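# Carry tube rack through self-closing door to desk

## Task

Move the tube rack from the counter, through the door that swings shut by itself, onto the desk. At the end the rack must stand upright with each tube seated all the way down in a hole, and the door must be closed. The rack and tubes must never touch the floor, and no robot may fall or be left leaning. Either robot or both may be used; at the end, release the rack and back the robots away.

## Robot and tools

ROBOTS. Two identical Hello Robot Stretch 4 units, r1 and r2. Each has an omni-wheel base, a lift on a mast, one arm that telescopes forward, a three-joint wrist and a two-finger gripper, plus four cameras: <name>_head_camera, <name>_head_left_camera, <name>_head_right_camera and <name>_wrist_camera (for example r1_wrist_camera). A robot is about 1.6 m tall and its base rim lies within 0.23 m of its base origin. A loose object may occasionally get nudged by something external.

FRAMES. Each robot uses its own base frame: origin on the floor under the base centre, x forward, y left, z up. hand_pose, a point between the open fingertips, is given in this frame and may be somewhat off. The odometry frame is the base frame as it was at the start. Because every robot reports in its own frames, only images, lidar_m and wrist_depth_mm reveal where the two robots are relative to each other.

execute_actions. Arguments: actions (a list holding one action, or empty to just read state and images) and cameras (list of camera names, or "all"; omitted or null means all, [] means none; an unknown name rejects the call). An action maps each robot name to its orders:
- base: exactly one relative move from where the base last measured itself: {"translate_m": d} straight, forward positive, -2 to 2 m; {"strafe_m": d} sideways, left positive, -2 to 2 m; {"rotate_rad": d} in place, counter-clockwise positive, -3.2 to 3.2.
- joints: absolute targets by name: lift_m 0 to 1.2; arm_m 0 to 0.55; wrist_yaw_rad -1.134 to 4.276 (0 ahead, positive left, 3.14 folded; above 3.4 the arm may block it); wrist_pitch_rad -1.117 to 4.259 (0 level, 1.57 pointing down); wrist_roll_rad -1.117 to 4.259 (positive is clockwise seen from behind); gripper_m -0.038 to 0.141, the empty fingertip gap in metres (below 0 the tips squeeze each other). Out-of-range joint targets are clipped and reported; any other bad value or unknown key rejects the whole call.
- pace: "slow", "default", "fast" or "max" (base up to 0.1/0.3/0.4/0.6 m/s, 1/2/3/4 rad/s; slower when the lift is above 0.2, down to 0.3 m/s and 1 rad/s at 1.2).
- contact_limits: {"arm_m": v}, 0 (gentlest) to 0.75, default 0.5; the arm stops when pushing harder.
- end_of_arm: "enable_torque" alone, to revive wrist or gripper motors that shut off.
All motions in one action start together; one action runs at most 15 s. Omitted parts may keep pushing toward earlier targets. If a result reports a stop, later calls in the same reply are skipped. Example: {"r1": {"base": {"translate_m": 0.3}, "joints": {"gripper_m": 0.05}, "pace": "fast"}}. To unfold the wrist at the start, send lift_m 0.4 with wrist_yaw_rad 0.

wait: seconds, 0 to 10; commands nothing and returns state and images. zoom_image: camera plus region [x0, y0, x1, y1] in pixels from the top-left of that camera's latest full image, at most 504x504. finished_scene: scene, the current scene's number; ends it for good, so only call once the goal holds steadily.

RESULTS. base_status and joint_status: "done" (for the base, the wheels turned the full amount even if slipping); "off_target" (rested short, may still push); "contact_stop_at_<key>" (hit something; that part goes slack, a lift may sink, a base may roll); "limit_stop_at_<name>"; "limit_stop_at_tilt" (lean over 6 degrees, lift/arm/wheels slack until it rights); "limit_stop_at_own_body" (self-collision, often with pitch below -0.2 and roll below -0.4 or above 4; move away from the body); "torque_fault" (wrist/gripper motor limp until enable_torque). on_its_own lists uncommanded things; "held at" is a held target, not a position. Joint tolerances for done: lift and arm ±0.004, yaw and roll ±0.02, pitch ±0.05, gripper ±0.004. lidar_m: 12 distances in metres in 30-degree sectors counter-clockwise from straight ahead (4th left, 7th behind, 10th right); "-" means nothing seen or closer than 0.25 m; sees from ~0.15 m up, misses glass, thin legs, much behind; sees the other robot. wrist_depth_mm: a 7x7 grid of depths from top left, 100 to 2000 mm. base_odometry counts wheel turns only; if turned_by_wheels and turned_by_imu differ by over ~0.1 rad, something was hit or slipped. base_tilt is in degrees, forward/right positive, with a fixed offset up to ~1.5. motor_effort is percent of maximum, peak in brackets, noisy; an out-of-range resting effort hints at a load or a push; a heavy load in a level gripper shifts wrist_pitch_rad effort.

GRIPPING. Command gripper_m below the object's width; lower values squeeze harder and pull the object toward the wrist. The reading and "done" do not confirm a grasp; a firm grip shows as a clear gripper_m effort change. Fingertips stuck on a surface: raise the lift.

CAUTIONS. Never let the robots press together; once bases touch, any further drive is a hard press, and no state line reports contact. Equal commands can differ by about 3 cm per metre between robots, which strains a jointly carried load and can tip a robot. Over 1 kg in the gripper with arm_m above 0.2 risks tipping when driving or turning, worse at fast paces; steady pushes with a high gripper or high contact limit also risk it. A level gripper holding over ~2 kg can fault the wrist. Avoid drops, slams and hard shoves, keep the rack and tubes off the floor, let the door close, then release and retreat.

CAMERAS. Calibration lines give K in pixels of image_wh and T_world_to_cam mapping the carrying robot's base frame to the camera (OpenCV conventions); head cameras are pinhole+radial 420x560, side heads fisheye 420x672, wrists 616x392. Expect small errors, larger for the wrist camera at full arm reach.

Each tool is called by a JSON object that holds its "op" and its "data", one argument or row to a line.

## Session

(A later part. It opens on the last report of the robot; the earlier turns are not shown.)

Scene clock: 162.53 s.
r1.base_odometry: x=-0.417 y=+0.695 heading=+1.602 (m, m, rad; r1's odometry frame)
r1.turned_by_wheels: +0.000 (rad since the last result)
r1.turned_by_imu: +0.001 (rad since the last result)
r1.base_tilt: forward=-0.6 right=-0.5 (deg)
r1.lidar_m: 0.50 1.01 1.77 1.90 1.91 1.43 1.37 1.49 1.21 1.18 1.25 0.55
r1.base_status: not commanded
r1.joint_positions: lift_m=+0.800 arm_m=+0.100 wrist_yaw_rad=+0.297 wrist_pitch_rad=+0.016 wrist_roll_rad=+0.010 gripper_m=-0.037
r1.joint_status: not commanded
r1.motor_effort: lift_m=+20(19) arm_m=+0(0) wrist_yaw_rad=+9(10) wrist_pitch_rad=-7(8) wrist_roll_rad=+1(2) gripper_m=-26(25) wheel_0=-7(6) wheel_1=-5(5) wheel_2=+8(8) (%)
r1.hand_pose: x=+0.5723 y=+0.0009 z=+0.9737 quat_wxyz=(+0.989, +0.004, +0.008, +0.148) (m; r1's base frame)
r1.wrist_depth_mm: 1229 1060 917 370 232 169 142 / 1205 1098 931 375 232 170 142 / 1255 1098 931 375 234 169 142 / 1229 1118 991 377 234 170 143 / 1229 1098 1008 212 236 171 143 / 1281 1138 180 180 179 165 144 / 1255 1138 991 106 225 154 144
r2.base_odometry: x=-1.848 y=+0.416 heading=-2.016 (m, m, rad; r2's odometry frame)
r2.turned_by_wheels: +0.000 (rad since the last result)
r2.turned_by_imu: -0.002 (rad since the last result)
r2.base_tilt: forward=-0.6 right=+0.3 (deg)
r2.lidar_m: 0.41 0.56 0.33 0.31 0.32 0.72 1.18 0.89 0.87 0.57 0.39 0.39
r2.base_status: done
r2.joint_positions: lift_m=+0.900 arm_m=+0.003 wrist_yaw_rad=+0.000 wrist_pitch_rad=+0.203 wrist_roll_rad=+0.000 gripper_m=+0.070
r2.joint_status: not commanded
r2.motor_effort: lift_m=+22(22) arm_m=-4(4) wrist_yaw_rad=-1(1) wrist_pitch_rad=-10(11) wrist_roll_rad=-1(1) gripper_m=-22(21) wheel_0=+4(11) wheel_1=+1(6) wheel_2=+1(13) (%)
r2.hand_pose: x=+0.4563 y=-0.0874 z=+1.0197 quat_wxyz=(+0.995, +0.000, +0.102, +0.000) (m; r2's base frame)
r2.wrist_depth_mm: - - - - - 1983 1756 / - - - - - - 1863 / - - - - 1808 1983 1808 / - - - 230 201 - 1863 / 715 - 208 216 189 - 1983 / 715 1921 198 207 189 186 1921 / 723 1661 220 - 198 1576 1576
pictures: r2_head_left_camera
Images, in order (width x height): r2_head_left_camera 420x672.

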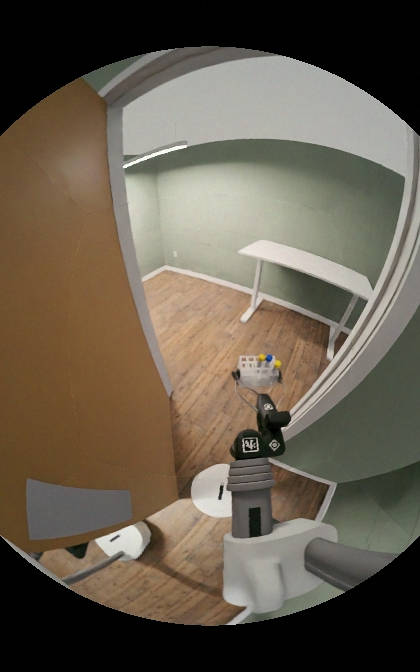

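{"op": "execute_actions", "data": {
  "actions": [
    {"r2":{"base":{"translate_m":0.55}}}
  ],
  "cameras": []
}}

{"op": "execute_actions", "data": {
  "actions": [
    {"r2":{"base":{"rotate_rad":-0.65},"pace":"slow"}}
  ],
  "cameras": []
}}

{"op": "execute_actions", "data": {
  "actions": [
    {"r2":{"base":{"translate_m":0.7},"joints":{"lift_m":1.0}},"r1":{"joints":{"gripper_m":0.06}}}
  ],
  "cameras": ["r2_head_camera","r2_wrist_camera","r1_head_camera"]
}}

Scene clock: 169.97 s.
r1.base_odometry: x=-0.417 y=+0.695 heading=+1.602 (m, m, rad; r1's odometry frame)
r1.turned_by_wheels: +0.000 (rad since the last result)
r1.turned_by_imu: +0.002 (rad since the last result)
r1.base_tilt: forward=-0.5 right=-0.6 (deg)
r1.lidar_m: 0.51 1.01 1.77 1.89 1.90 1.43 1.39 1.48 1.21 1.17 1.25 0.55
r1.base_status: not commanded
r1.joint_positions: lift_m=+0.800 arm_m=+0.100 wrist_yaw_rad=+0.297 wrist_pitch_rad=+0.016 wrist_roll_rad=+0.010 gripper_m=-0.037
r1.joint_status: not commanded
r1.motor_effort: lift_m=+20(20) arm_m=+0(0) wrist_yaw_rad=+10(9) wrist_pitch_rad=-8(7) wrist_roll_rad=+2(3) gripper_m=-25(27) wheel_0=-7(7) wheel_1=-4(4) wheel_2=+8(8) (%)
r1.hand_pose: x=+0.5723 y=+0.0009 z=+0.9737 quat_wxyz=(+0.989, +0.004, +0.008, +0.148) (m; r1's base frame)
r1.wrist_depth_mm: 1205 1078 931 373 231 168 142 / 1229 1078 931 370 233 168 142 / 1205 1098 976 375 234 169 142 / 1255 1098 976 377 233 170 143 / 1255 1078 960 211 235 171 143 / 1281 1118 180 180 180 165 143 / 1255 1118 1008 106 226 153 144
r2.base_odometry: x=-2.085 y=-0.080 heading=-2.015 (m, m, rad; r2's odometry frame)
r2.turned_by_wheels: +0.000 (rad since the last result)
r2.turned_by_imu: -0.002 (rad since the last result)
r2.base_tilt: forward=-0.6 right=+0.2 (deg)
r2.lidar_m: 0.40 2.66 0.42 0.39 0.39 0.50 1.62 1.20 0.34 1.24 1.34 1.28
r2.base_status: done
r2.joint_positions: lift_m=+0.900 arm_m=+0.003 wrist_yaw_rad=+0.000 wrist_pitch_rad=+0.203 wrist_roll_rad=+0.000 gripper_m=+0.070
r2.joint_status: not commanded
r2.motor_effort: lift_m=+22(22) arm_m=-5(5) wrist_yaw_rad=+0(1) wrist_pitch_rad=-10(10) wrist_roll_rad=+0(1) gripper_m=-20(22) wheel_0=+4(8) wheel_1=+1(6) wheel_2=-1(14) (%)
r2.hand_pose: x=+0.4563 y=-0.0874 z=+1.0197 quat_wxyz=(+0.995, +0.000, +0.102, +0.000) (m; r2's base frame)
r2.wrist_depth_mm: - - - - 1808 1576 1430 / - - - - 1808 1618 1464 / - - - - 1098 1576 1499 / - - - 230 205 1708 1576 / - - 210 216 189 1708 1618 / - 1921 198 207 189 186 1661 / 1808 1708 220 - 199 1576 1576
pictures: none
No camera images: the call's "cameras" was empty. Leave "cameras" out to get every camera's image.

Scene clock: 171.87 s.
r1.base_odometry: x=-0.417 y=+0.695 heading=+1.602 (m, m, rad; r1's odometry frame)
r1.turned_by_wheels: +0.000 (rad since the last result)
r1.turned_by_imu: +0.000 (rad since the last result)
r1.base_tilt: forward=-0.6 right=-0.6 (deg)
r1.lidar_m: 0.50 1.02 1.79 1.89 1.90 1.43 1.39 1.50 1.18 1.15 1.27 0.56
r1.base_status: not commanded
r1.joint_positions: lift_m=+0.800 arm_m=+0.100 wrist_yaw_rad=+0.297 wrist_pitch_rad=+0.016 wrist_roll_rad=+0.010 gripper_m=-0.037
r1.joint_status: not commanded
r1.motor_effort: lift_m=+20(20) arm_m=+0(0) wrist_yaw_rad=+8(9) wrist_pitch_rad=-8(7) wrist_roll_rad=+1(1) gripper_m=-30(23) wheel_0=-6(7) wheel_1=-4(5) wheel_2=+8(8) (%)
r1.hand_pose: x=+0.5723 y=+0.0009 z=+0.9737 quat_wxyz=(+0.989, +0.004, +0.008, +0.148) (m; r1's base frame)
r1.wrist_depth_mm: 1205 1060 917 370 232 169 142 / 1229 1078 917 375 233 169 142 / 1229 1078 946 375 233 169 142 / 1229 1078 976 377 234 169 142 / 1229 1098 991 211 236 171 143 / 1255 1118 180 180 180 165 143 / 1229 1098 1008 106 224 154 144
r2.base_odometry: x=-2.085 y=-0.080 heading=-2.665 (m, m, rad; r2's odometry frame)
r2.turned_by_wheels: -0.649 (rad since the last result)
r2.turned_by_imu: -0.657 (rad since the last result)
r2.base_tilt: forward=-0.6 right=+0.2 (deg)
r2.lidar_m: 0.42 1.32 2.75 0.46 0.39 0.40 0.46 1.78 1.24 0.33 0.37 1.37
r2.base_status: done
r2.joint_positions: lift_m=+0.900 arm_m=+0.003 wrist_yaw_rad=+0.000 wrist_pitch_rad=+0.203 wrist_roll_rad=+0.000 gripper_m=+0.070
r2.joint_status: not commanded
r2.motor_effort: lift_m=+22(22) arm_m=-5(5) wrist_yaw_rad=-1(1) wrist_pitch_rad=-10(11) wrist_roll_rad=-1(0) gripper_m=-18(23) wheel_0=+4(8) wheel_1=+4(5) wheel_2=+2(7) (%)
r2.hand_pose: x=+0.4563 y=-0.0874 z=+1.0197 quat_wxyz=(+0.995, +0.000, +0.102, +0.000) (m; r2's base frame)
r2.wrist_depth_mm: 1661 1708 1661 1708 1756 1708 1397 / 1756 1708 1756 1808 1863 1808 1430 / 1808 1808 1808 1537 1098 1708 1366 / 1863 1430 1863 230 204 1863 1464 / 1863 1921 209 215 189 1808 1499 / 1983 1576 197 206 187 187 1397 / 1756 1661 220 - 198 1618 1430
pictures: none
No camera images: the call's "cameras" was empty. Leave "cameras" out to get every camera's image.

Scene clock: 175.67 s.
r1.base_odometry: x=-0.417 y=+0.695 heading=+1.601 (m, m, rad; r1's odometry frame)
r1.turned_by_wheels: -0.001 (rad since the last result)
r1.turned_by_imu: +0.000 (rad since the last result)
r1.base_tilt: forward=-0.6 right=-0.5 (deg)
r1.lidar_m: 0.53 1.03 1.78 1.89 1.90 1.43 1.37 1.50 1.19 1.16 1.27 0.56
r1.base_status: not commanded
r1.joint_positions: lift_m=+0.800 arm_m=+0.100 wrist_yaw_rad=+0.287 wrist_pitch_rad=+0.015 wrist_roll_rad=+0.010 gripper_m=+0.060
r1.joint_status: all done
r1.on_its_own: wrist_yaw_rad is at rest, and its effort (+38) is outside its rest range (-13 to +13)
r1.motor_effort: lift_m=+20(19) arm_m=+0(0) wrist_yaw_rad=+38(38) wrist_pitch_rad=-5(7) wrist_roll_rad=+1(3) gripper_m=-11(25) wheel_0=-8(8) wheel_1=-3(4) wheel_2=-2(8) (%)
r1.hand_pose: x=+0.5723 y=-0.0023 z=+0.9739 quat_wxyz=(+0.990, +0.004, +0.008, +0.143) (m; r1's base frame)
r1.wrist_depth_mm: 1182 1042 854 421 246 211 176 / 1205 1078 866 421 246 211 176 / 1182 1078 878 424 246 211 177 / 1205 1078 891 427 247 211 178 / 1205 1098 917 436 220 213 178 / 1205 1098 193 407 194 199 178 / 1205 1098 917 107 251 206 179
r2.base_odometry: x=-2.706 y=-0.402 heading=-2.664 (m, m, rad; r2's odometry frame)
r2.turned_by_wheels: +0.000 (rad since the last result)
r2.turned_by_imu: -0.002 (rad since the last result)
r2.base_tilt: forward=-0.6 right=+0.2 (deg)
r2.lidar_m: 0.42 0.63 0.80 2.62 0.97 0.85 1.02 0.69 0.86 1.11 0.94 0.66
r2.base_status: done
r2.joint_positions: lift_m=+1.000 arm_m=+0.003 wrist_yaw_rad=+0.000 wrist_pitch_rad=+0.203 wrist_roll_rad=+0.000 gripper_m=+0.070
r2.joint_status: all done
r2.motor_effort: lift_m=+23(22) arm_m=-5(5) wrist_yaw_rad=-1(0) wrist_pitch_rad=-10(10) wrist_roll_rad=-1(1) gripper_m=-20(19) wheel_0=+3(10) wheel_1=+2(6) wheel_2=-1(13) (%)
r2.hand_pose: x=+0.4563 y=-0.0874 z=+1.1196 quat_wxyz=(+0.995, +0.000, +0.102, +0.000) (m; r2's base frame)
r2.wrist_depth_mm: 1042 1025 1060 1078 1098 1118 1118 / 1078 1098 1118 1138 1138 1160 1182 / 1118 1118 1138 1160 1160 1182 1205 / 1118 1160 1138 230 204 1098 1118 / 759 750 209 214 189 661 647 / 525 469 198 207 188 186 477 / 421 424 220 - 198 1366 878
pictures: r1_head_camera, r2_head_camera, r2_wrist_camera
camera_calibration (this result's frames):
r2_wrist_camera: T_world_to_cam=[[0.0383729, -0.998806, -0.0302243, -0.0606093], [-0.244356, 0.0199491, -0.96948, 1.24631], [0.968926, 0.0445873, -0.243299, 0.0602678], [0, 0, 0, 1]] pos_world=[0.248475, -0.0880869, 1.22111]
Images, in order (width x height): r1_head_camera 420x560, r2_head_camera 420x560, r2_wrist_camera 616x392.

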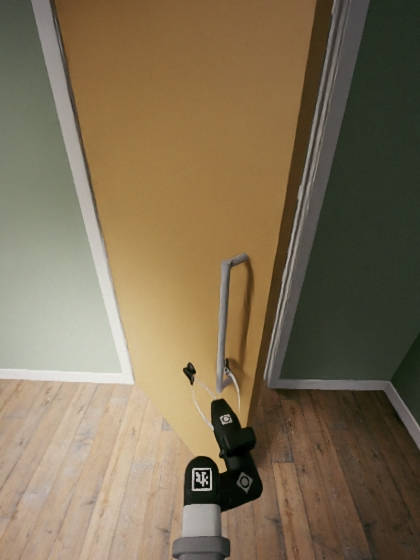

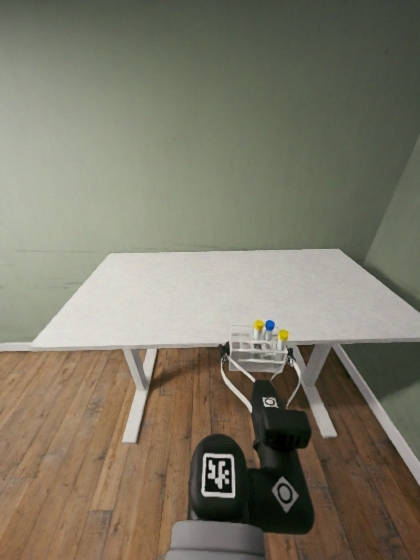

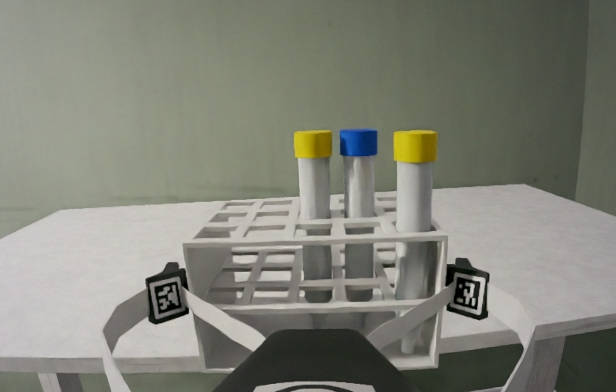

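{"op": "execute_actions", "data": {
  "actions": [
    {"r2":{"base":{"translate_m":0.15},"joints":{"lift_m":0.92,"arm_m":0.15},"pace":"slow"},"r1":{"base":{"strafe_m":-0.1},"pace":"slow"}}
  ],
  "cameras": []
}}

{"op": "execute_actions", "data": {
  "actions": [
    {"r2":{"joints":{"lift_m":0.869},"pace":"slow"},"r1":{"joints":{"arm_m":0.0},"pace":"slow"}}
  ],
  "cameras": ["r2_wrist_camera","r1_head_camera"]
}}

Scene clock: 182.63 s.
r1.base_odometry: x=-0.317 y=+0.698 heading=+1.601 (m, m, rad; r1's odometry frame)
r1.turned_by_wheels: +0.000 (rad since the last result)
r1.turned_by_imu: +0.001 (rad since the last result)
r1.base_tilt: forward=-0.6 right=-0.6 (deg)
r1.lidar_m: 0.98 1.19 1.77 2.00 1.89 1.44 1.39 1.47 1.11 1.08 1.15 1.03
r1.base_status: done
r1.joint_positions: lift_m=+0.800 arm_m=+0.100 wrist_yaw_rad=+0.300 wrist_pitch_rad=+0.015 wrist_roll_rad=+0.010 gripper_m=+0.060
r1.joint_status: not commanded
r1.motor_effort: lift_m=+19(20) arm_m=-2(2) wrist_yaw_rad=+0(47) wrist_pitch_rad=-5(6) wrist_roll_rad=+1(3) gripper_m=-5(7) wheel_0=+0(7) wheel_1=-1(8) wheel_2=+1(13) (%)
r1.hand_pose: x=+0.5727 y=+0.0018 z=+0.9738 quat_wxyz=(+0.989, +0.004, +0.008, +0.149) (m; r1's base frame)
r1.wrist_depth_mm: 1205 1078 946 820 723 640 569 / 1255 1078 946 820 715 640 580 / 1229 1078 991 820 723 640 580 / 1205 1098 976 831 732 647 585 / 1255 1098 976 842 715 654 585 / 1255 1118 193 831 201 654 597 / 1205 1118 991 106 723 640 603
r2.base_odometry: x=-2.839 y=-0.471 heading=-2.664 (m, m, rad; r2's odometry frame)
r2.turned_by_wheels: +0.000 (rad since the last result)
r2.turned_by_imu: -0.001 (rad since the last result)
r2.base_tilt: forward=-0.5 right=+0.3 (deg)
r2.lidar_m: 0.46 0.47 0.61 2.64 1.22 0.96 0.93 0.83 1.03 1.10 0.69 0.49
r2.base_status: done
r2.joint_positions: lift_m=+0.920 arm_m=+0.149 wrist_yaw_rad=+0.000 wrist_pitch_rad=+0.203 wrist_roll_rad=+0.000 gripper_m=+0.070
r2.joint_status: all done
r2.motor_effort: lift_m=+16(20) arm_m=+5(2) wrist_yaw_rad=-1(0) wrist_pitch_rad=-11(10) wrist_roll_rad=-1(1) gripper_m=-19(20) wheel_0=+6(8) wheel_1=+2(6) wheel_2=-4(8) (%)
r2.hand_pose: x=+0.6025 y=-0.0874 z=+1.0402 quat_wxyz=(+0.995, +0.000, +0.102, +0.000) (m; r2's base frame)
r2.wrist_depth_mm: 768 778 788 820 809 820 842 / 788 809 820 820 842 854 866 / 820 854 866 866 866 904 904 / 854 854 866 229 204 750 732 / 530 530 209 215 190 466 452 / 370 329 198 207 189 185 332 / 296 283 220 - 199 272 -
pictures: none
No camera images: the call's "cameras" was empty. Leave "cameras" out to get every camera's image.

Scene clock: 184.90 s.
r1.base_odometry: x=-0.317 y=+0.698 heading=+1.601 (m, m, rad; r1's odometry frame)
r1.turned_by_wheels: +0.000 (rad since the last result)
r1.turned_by_imu: +0.001 (rad since the last result)
r1.base_tilt: forward=-0.6 right=-0.5 (deg)
r1.lidar_m: 1.14 1.23 1.77 1.99 1.89 1.42 1.39 1.47 1.11 1.05 1.15 1.18
r1.base_status: not commanded
r1.joint_positions: lift_m=+0.800 arm_m=+0.002 wrist_yaw_rad=+0.300 wrist_pitch_rad=+0.015 wrist_roll_rad=+0.010 gripper_m=+0.060
r1.joint_status: all done
r1.motor_effort: lift_m=+19(20) arm_m=-7(6) wrist_yaw_rad=+0(0) wrist_pitch_rad=-6(6) wrist_roll_rad=+3(2) gripper_m=-6(3) wheel_0=+0(0) wheel_1=-1(1) wheel_2=+1(1) (%)
r1.hand_pose: x=+0.4743 y=+0.0018 z=+0.9738 quat_wxyz=(+0.989, +0.004, +0.008, +0.149) (m; r1's base frame)
r1.wrist_depth_mm: 1336 1205 1078 991 904 831 788 / 1366 1229 1098 1008 904 842 768 / 1397 1229 1098 1008 904 831 778 / 1336 1205 1118 1025 904 854 778 / 1366 1205 1098 1025 917 842 788 / 1366 1255 193 1008 200 854 778 / 1430 1255 1138 107 917 831 788
r2.base_odometry: x=-2.839 y=-0.471 heading=-2.664 (m, m, rad; r2's odometry frame)
r2.turned_by_wheels: +0.000 (rad since the last result)
r2.turned_by_imu: +0.000 (rad since the last result)
r2.base_tilt: forward=-0.7 right=+0.2 (deg)
r2.lidar_m: 0.44 0.47 0.60 2.63 1.19 0.91 0.85 0.82 1.03 1.11 0.71 0.51
r2.base_status: not commanded
r2.joint_positions: lift_m=+0.869 arm_m=+0.149 wrist_yaw_rad=+0.000 wrist_pitch_rad=+0.203 wrist_roll_rad=+0.000 gripper_m=+0.070
r2.joint_status: all done
r2.motor_effort: lift_m=+16(15) arm_m=+5(5) wrist_yaw_rad=+0(1) wrist_pitch_rad=-11(11) wrist_roll_rad=-1(1) gripper_m=-22(22) wheel_0=+6(6) wheel_1=+3(3) wheel_2=-4(4) (%)
r2.hand_pose: x=+0.6025 y=-0.0874 z=+0.9892 quat_wxyz=(+0.995, +0.000, +0.102, +0.000) (m; r2's base frame)
r2.wrist_depth_mm: 778 778 798 809 831 831 831 / 809 820 831 831 831 866 866 / 820 842 842 854 854 878 891 / 691 654 627 229 205 544 525 / 387 387 210 214 190 340 334 / 271 241 198 207 187 186 250 / 216 208 204 - 191 198 -
pictures: r1_head_camera, r2_wrist_camera
camera_calibration (this result's frames):
r2_wrist_camera: T_world_to_cam=[[0.0383934, -0.998805, -0.0302258, -0.0701661], [-0.244384, 0.0199442, -0.969473, 1.1556], [0.968918, 0.0446081, -0.243326, -0.113086], [0, 0, 0, 1]] pos_world=[0.394676, -0.0880853, 1.09069]
Images, in order (width x height): r1_head_camera 420x560, r2_wrist_camera 616x392.

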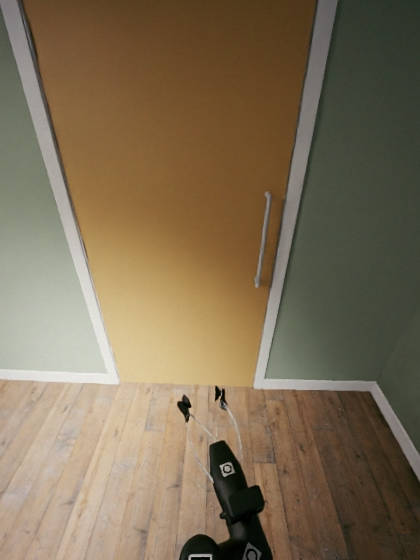

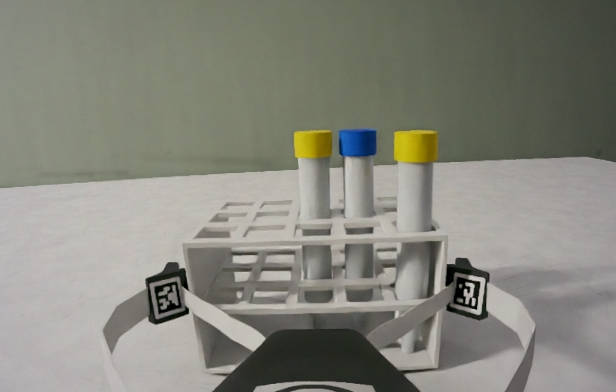

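{"op": "execute_actions", "data": {
  "actions": [
    {"r2":{"joints":{"gripper_m":0.141}}}
  ],
  "cameras": []
}}

{"op": "execute_actions", "data": {
  "actions": [
    {"r2":{"joints":{"arm_m":0.0},"base":{"translate_m":-0.15}}}
  ],
  "cameras": ["r2_wrist_camera","r1_head_camera"]
}}

Scene clock: 190.03 s.
r1.base_odometry: x=-0.317 y=+0.698 heading=+1.601 (m, m, rad; r1's odometry frame)
r1.turned_by_wheels: +0.000 (rad since the last result)
r1.turned_by_imu: +0.001 (rad since the last result)
r1.base_tilt: forward=-0.6 right=-0.6 (deg)
r1.lidar_m: 1.11 1.24 1.78 2.00 1.90 1.44 1.39 1.48 1.10 1.06 1.15 1.19
r1.base_status: not commanded
r1.joint_positions: lift_m=+0.800 arm_m=+0.002 wrist_yaw_rad=+0.300 wrist_pitch_rad=+0.015 wrist_roll_rad=+0.010 gripper_m=+0.060
r1.joint_status: not commanded
r1.motor_effort: lift_m=+20(19) arm_m=-7(7) wrist_yaw_rad=+0(1) wrist_pitch_rad=-6(5) wrist_roll_rad=+2(2) gripper_m=-4(1) wheel_0=+0(0) wheel_1=-1(1) wheel_2=+1(1) (%)
r1.hand_pose: x=+0.4743 y=+0.0018 z=+0.9738 quat_wxyz=(+0.989, +0.004, +0.008, +0.149) (m; r1's base frame)
r1.wrist_depth_mm: 1366 1182 1078 1008 917 831 768 / 1336 1205 1078 991 904 842 778 / 1366 1229 1118 1008 917 831 778 / 1397 1255 1098 991 917 854 788 / 1397 1205 1098 1025 917 854 788 / 1366 1255 193 976 200 854 788 / 1397 1308 1138 106 917 842 798
r2.base_odometry: x=-2.839 y=-0.471 heading=-2.664 (m, m, rad; r2's odometry frame)
r2.turned_by_wheels: +0.000 (rad since the last result)
r2.turned_by_imu: +0.000 (rad since the last result)
r2.base_tilt: forward=-0.5 right=+0.3 (deg)
r2.lidar_m: 0.46 0.45 0.61 2.65 1.22 0.90 0.83 0.82 1.03 1.11 0.70 0.49
r2.base_status: not commanded
r2.joint_positions: lift_m=+0.869 arm_m=+0.149 wrist_yaw_rad=+0.000 wrist_pitch_rad=+0.203 wrist_roll_rad=+0.000 gripper_m=+0.141
r2.joint_status: all done
r2.motor_effort: lift_m=+15(16) arm_m=+5(5) wrist_yaw_rad=-1(0) wrist_pitch_rad=-8(10) wrist_roll_rad=-2(1) gripper_m=-1(20) wheel_0=+6(6) wheel_1=+2(3) wheel_2=-4(5) (%)
r2.hand_pose: x=+0.6026 y=-0.0874 z=+0.9894 quat_wxyz=(+0.995, +0.000, +0.101, +0.000) (m; r2's base frame)
r2.wrist_depth_mm: 778 778 788 809 820 842 831 / 788 809 820 831 842 866 866 / 831 842 842 866 854 891 891 / 691 668 621 224 216 549 530 / 394 389 234 233 205 342 338 / 272 256 227 202 215 229 245 / 216 208 213 - 208 196 -
pictures: none
No camera images: the call's "cameras" was empty. Leave "cameras" out to get every camera's image.

Scene clock: 191.87 s.
r1.base_odometry: x=-0.317 y=+0.698 heading=+1.601 (m, m, rad; r1's odometry frame)
r1.turned_by_wheels: +0.000 (rad since the last result)
r1.turned_by_imu: +0.000 (rad since the last result)
r1.base_tilt: forward=-0.6 right=-0.6 (deg)
r1.lidar_m: 1.14 1.24 1.75 1.99 1.91 1.44 1.39 1.48 1.11 1.05 1.17 1.20
r1.base_status: not commanded
r1.joint_positions: lift_m=+0.800 arm_m=+0.002 wrist_yaw_rad=+0.300 wrist_pitch_rad=+0.015 wrist_roll_rad=+0.010 gripper_m=+0.060
r1.joint_status: not commanded
r1.motor_effort: lift_m=+20(20) arm_m=-7(7) wrist_yaw_rad=+0(0) wrist_pitch_rad=-5(6) wrist_roll_rad=+2(1) gripper_m=-4(3) wheel_0=+0(0) wheel_1=-1(2) wheel_2=+1(1) (%)
r1.hand_pose: x=+0.4743 y=+0.0018 z=+0.9738 quat_wxyz=(+0.989, +0.004, +0.008, +0.149) (m; r1's base frame)
r1.wrist_depth_mm: 1366 1205 1098 976 917 831 778 / 1366 1205 1098 1008 917 831 778 / 1397 1205 1078 991 917 842 778 / 1366 1229 1098 991 931 854 788 / 1366 1229 1098 1025 904 842 778 / 1366 1255 193 1008 200 866 778 / 1430 1255 1138 107 931 854 798
r2.base_odometry: x=-2.706 y=-0.402 heading=-2.664 (m, m, rad; r2's odometry frame)
r2.turned_by_wheels: +0.000 (rad since the last result)
r2.turned_by_imu: +0.000 (rad since the last result)
r2.base_tilt: forward=-0.6 right=+0.3 (deg)
r2.lidar_m: 0.59 0.62 0.82 2.63 0.96 0.73 0.67 0.69 0.85 1.12 0.93 0.64
r2.base_status: done
r2.joint_positions: lift_m=+0.869 arm_m=+0.003 wrist_yaw_rad=+0.000 wrist_pitch_rad=+0.202 wrist_roll_rad=+0.000 gripper_m=+0.141
r2.joint_status: all done
joint sent to its limit — the command would take r2.arm_m past its lower limit, so that joint was sent only as far as its limit.
r2.motor_effort: lift_m=+16(15) arm_m=-5(5) wrist_yaw_rad=+0(2) wrist_pitch_rad=-7(8) wrist_roll_rad=-1(1) gripper_m=-1(2) wheel_0=-5(11) wheel_1=-1(7) wheel_2=+2(12) (%)
r2.hand_pose: x=+0.4564 y=-0.0875 z=+0.9895 quat_wxyz=(+0.995, +0.000, +0.101, +0.000) (m; r2's base frame)
r2.wrist_depth_mm: 1060 1042 1060 1078 1078 1118 1118 / 1078 1078 1118 1138 1138 1138 1160 / 1118 1118 1138 1138 1160 1182 1205 / 707 676 640 525 580 559 549 / 394 389 415 407 424 407 798 / 1229 1182 1281 1255 1336 1308 866 / 842 1281 1336 - 1366 1397 904
pictures: r1_head_camera, r2_wrist_camera
camera_calibration (this result's frames):
r2_wrist_camera: T_world_to_cam=[[0.0381659, -0.998815, -0.0301869, -0.0645546], [-0.243391, 0.0200074, -0.969722, 1.11996], [0.969177, 0.0443576, -0.242339, 0.0274822], [0, 0, 0, 1]] pos_world=[0.248417, -0.0881046, 1.09076]
Images, in order (width x height): r1_head_camera 420x560, r2_wrist_camera 616x392.

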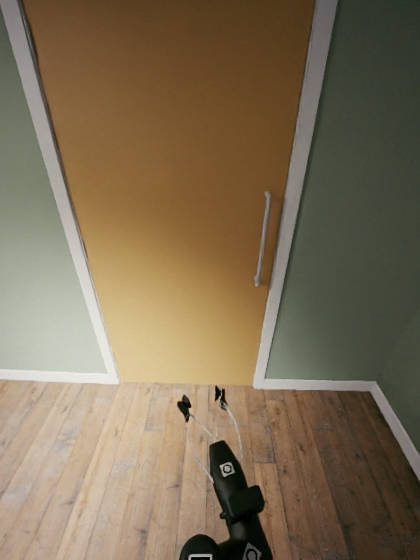

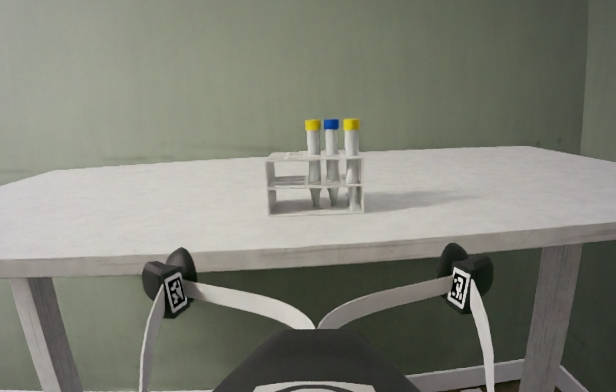

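{"op": "finished_scene", "data": {
  "scene": 1
}}

The scene is finished: the task was done.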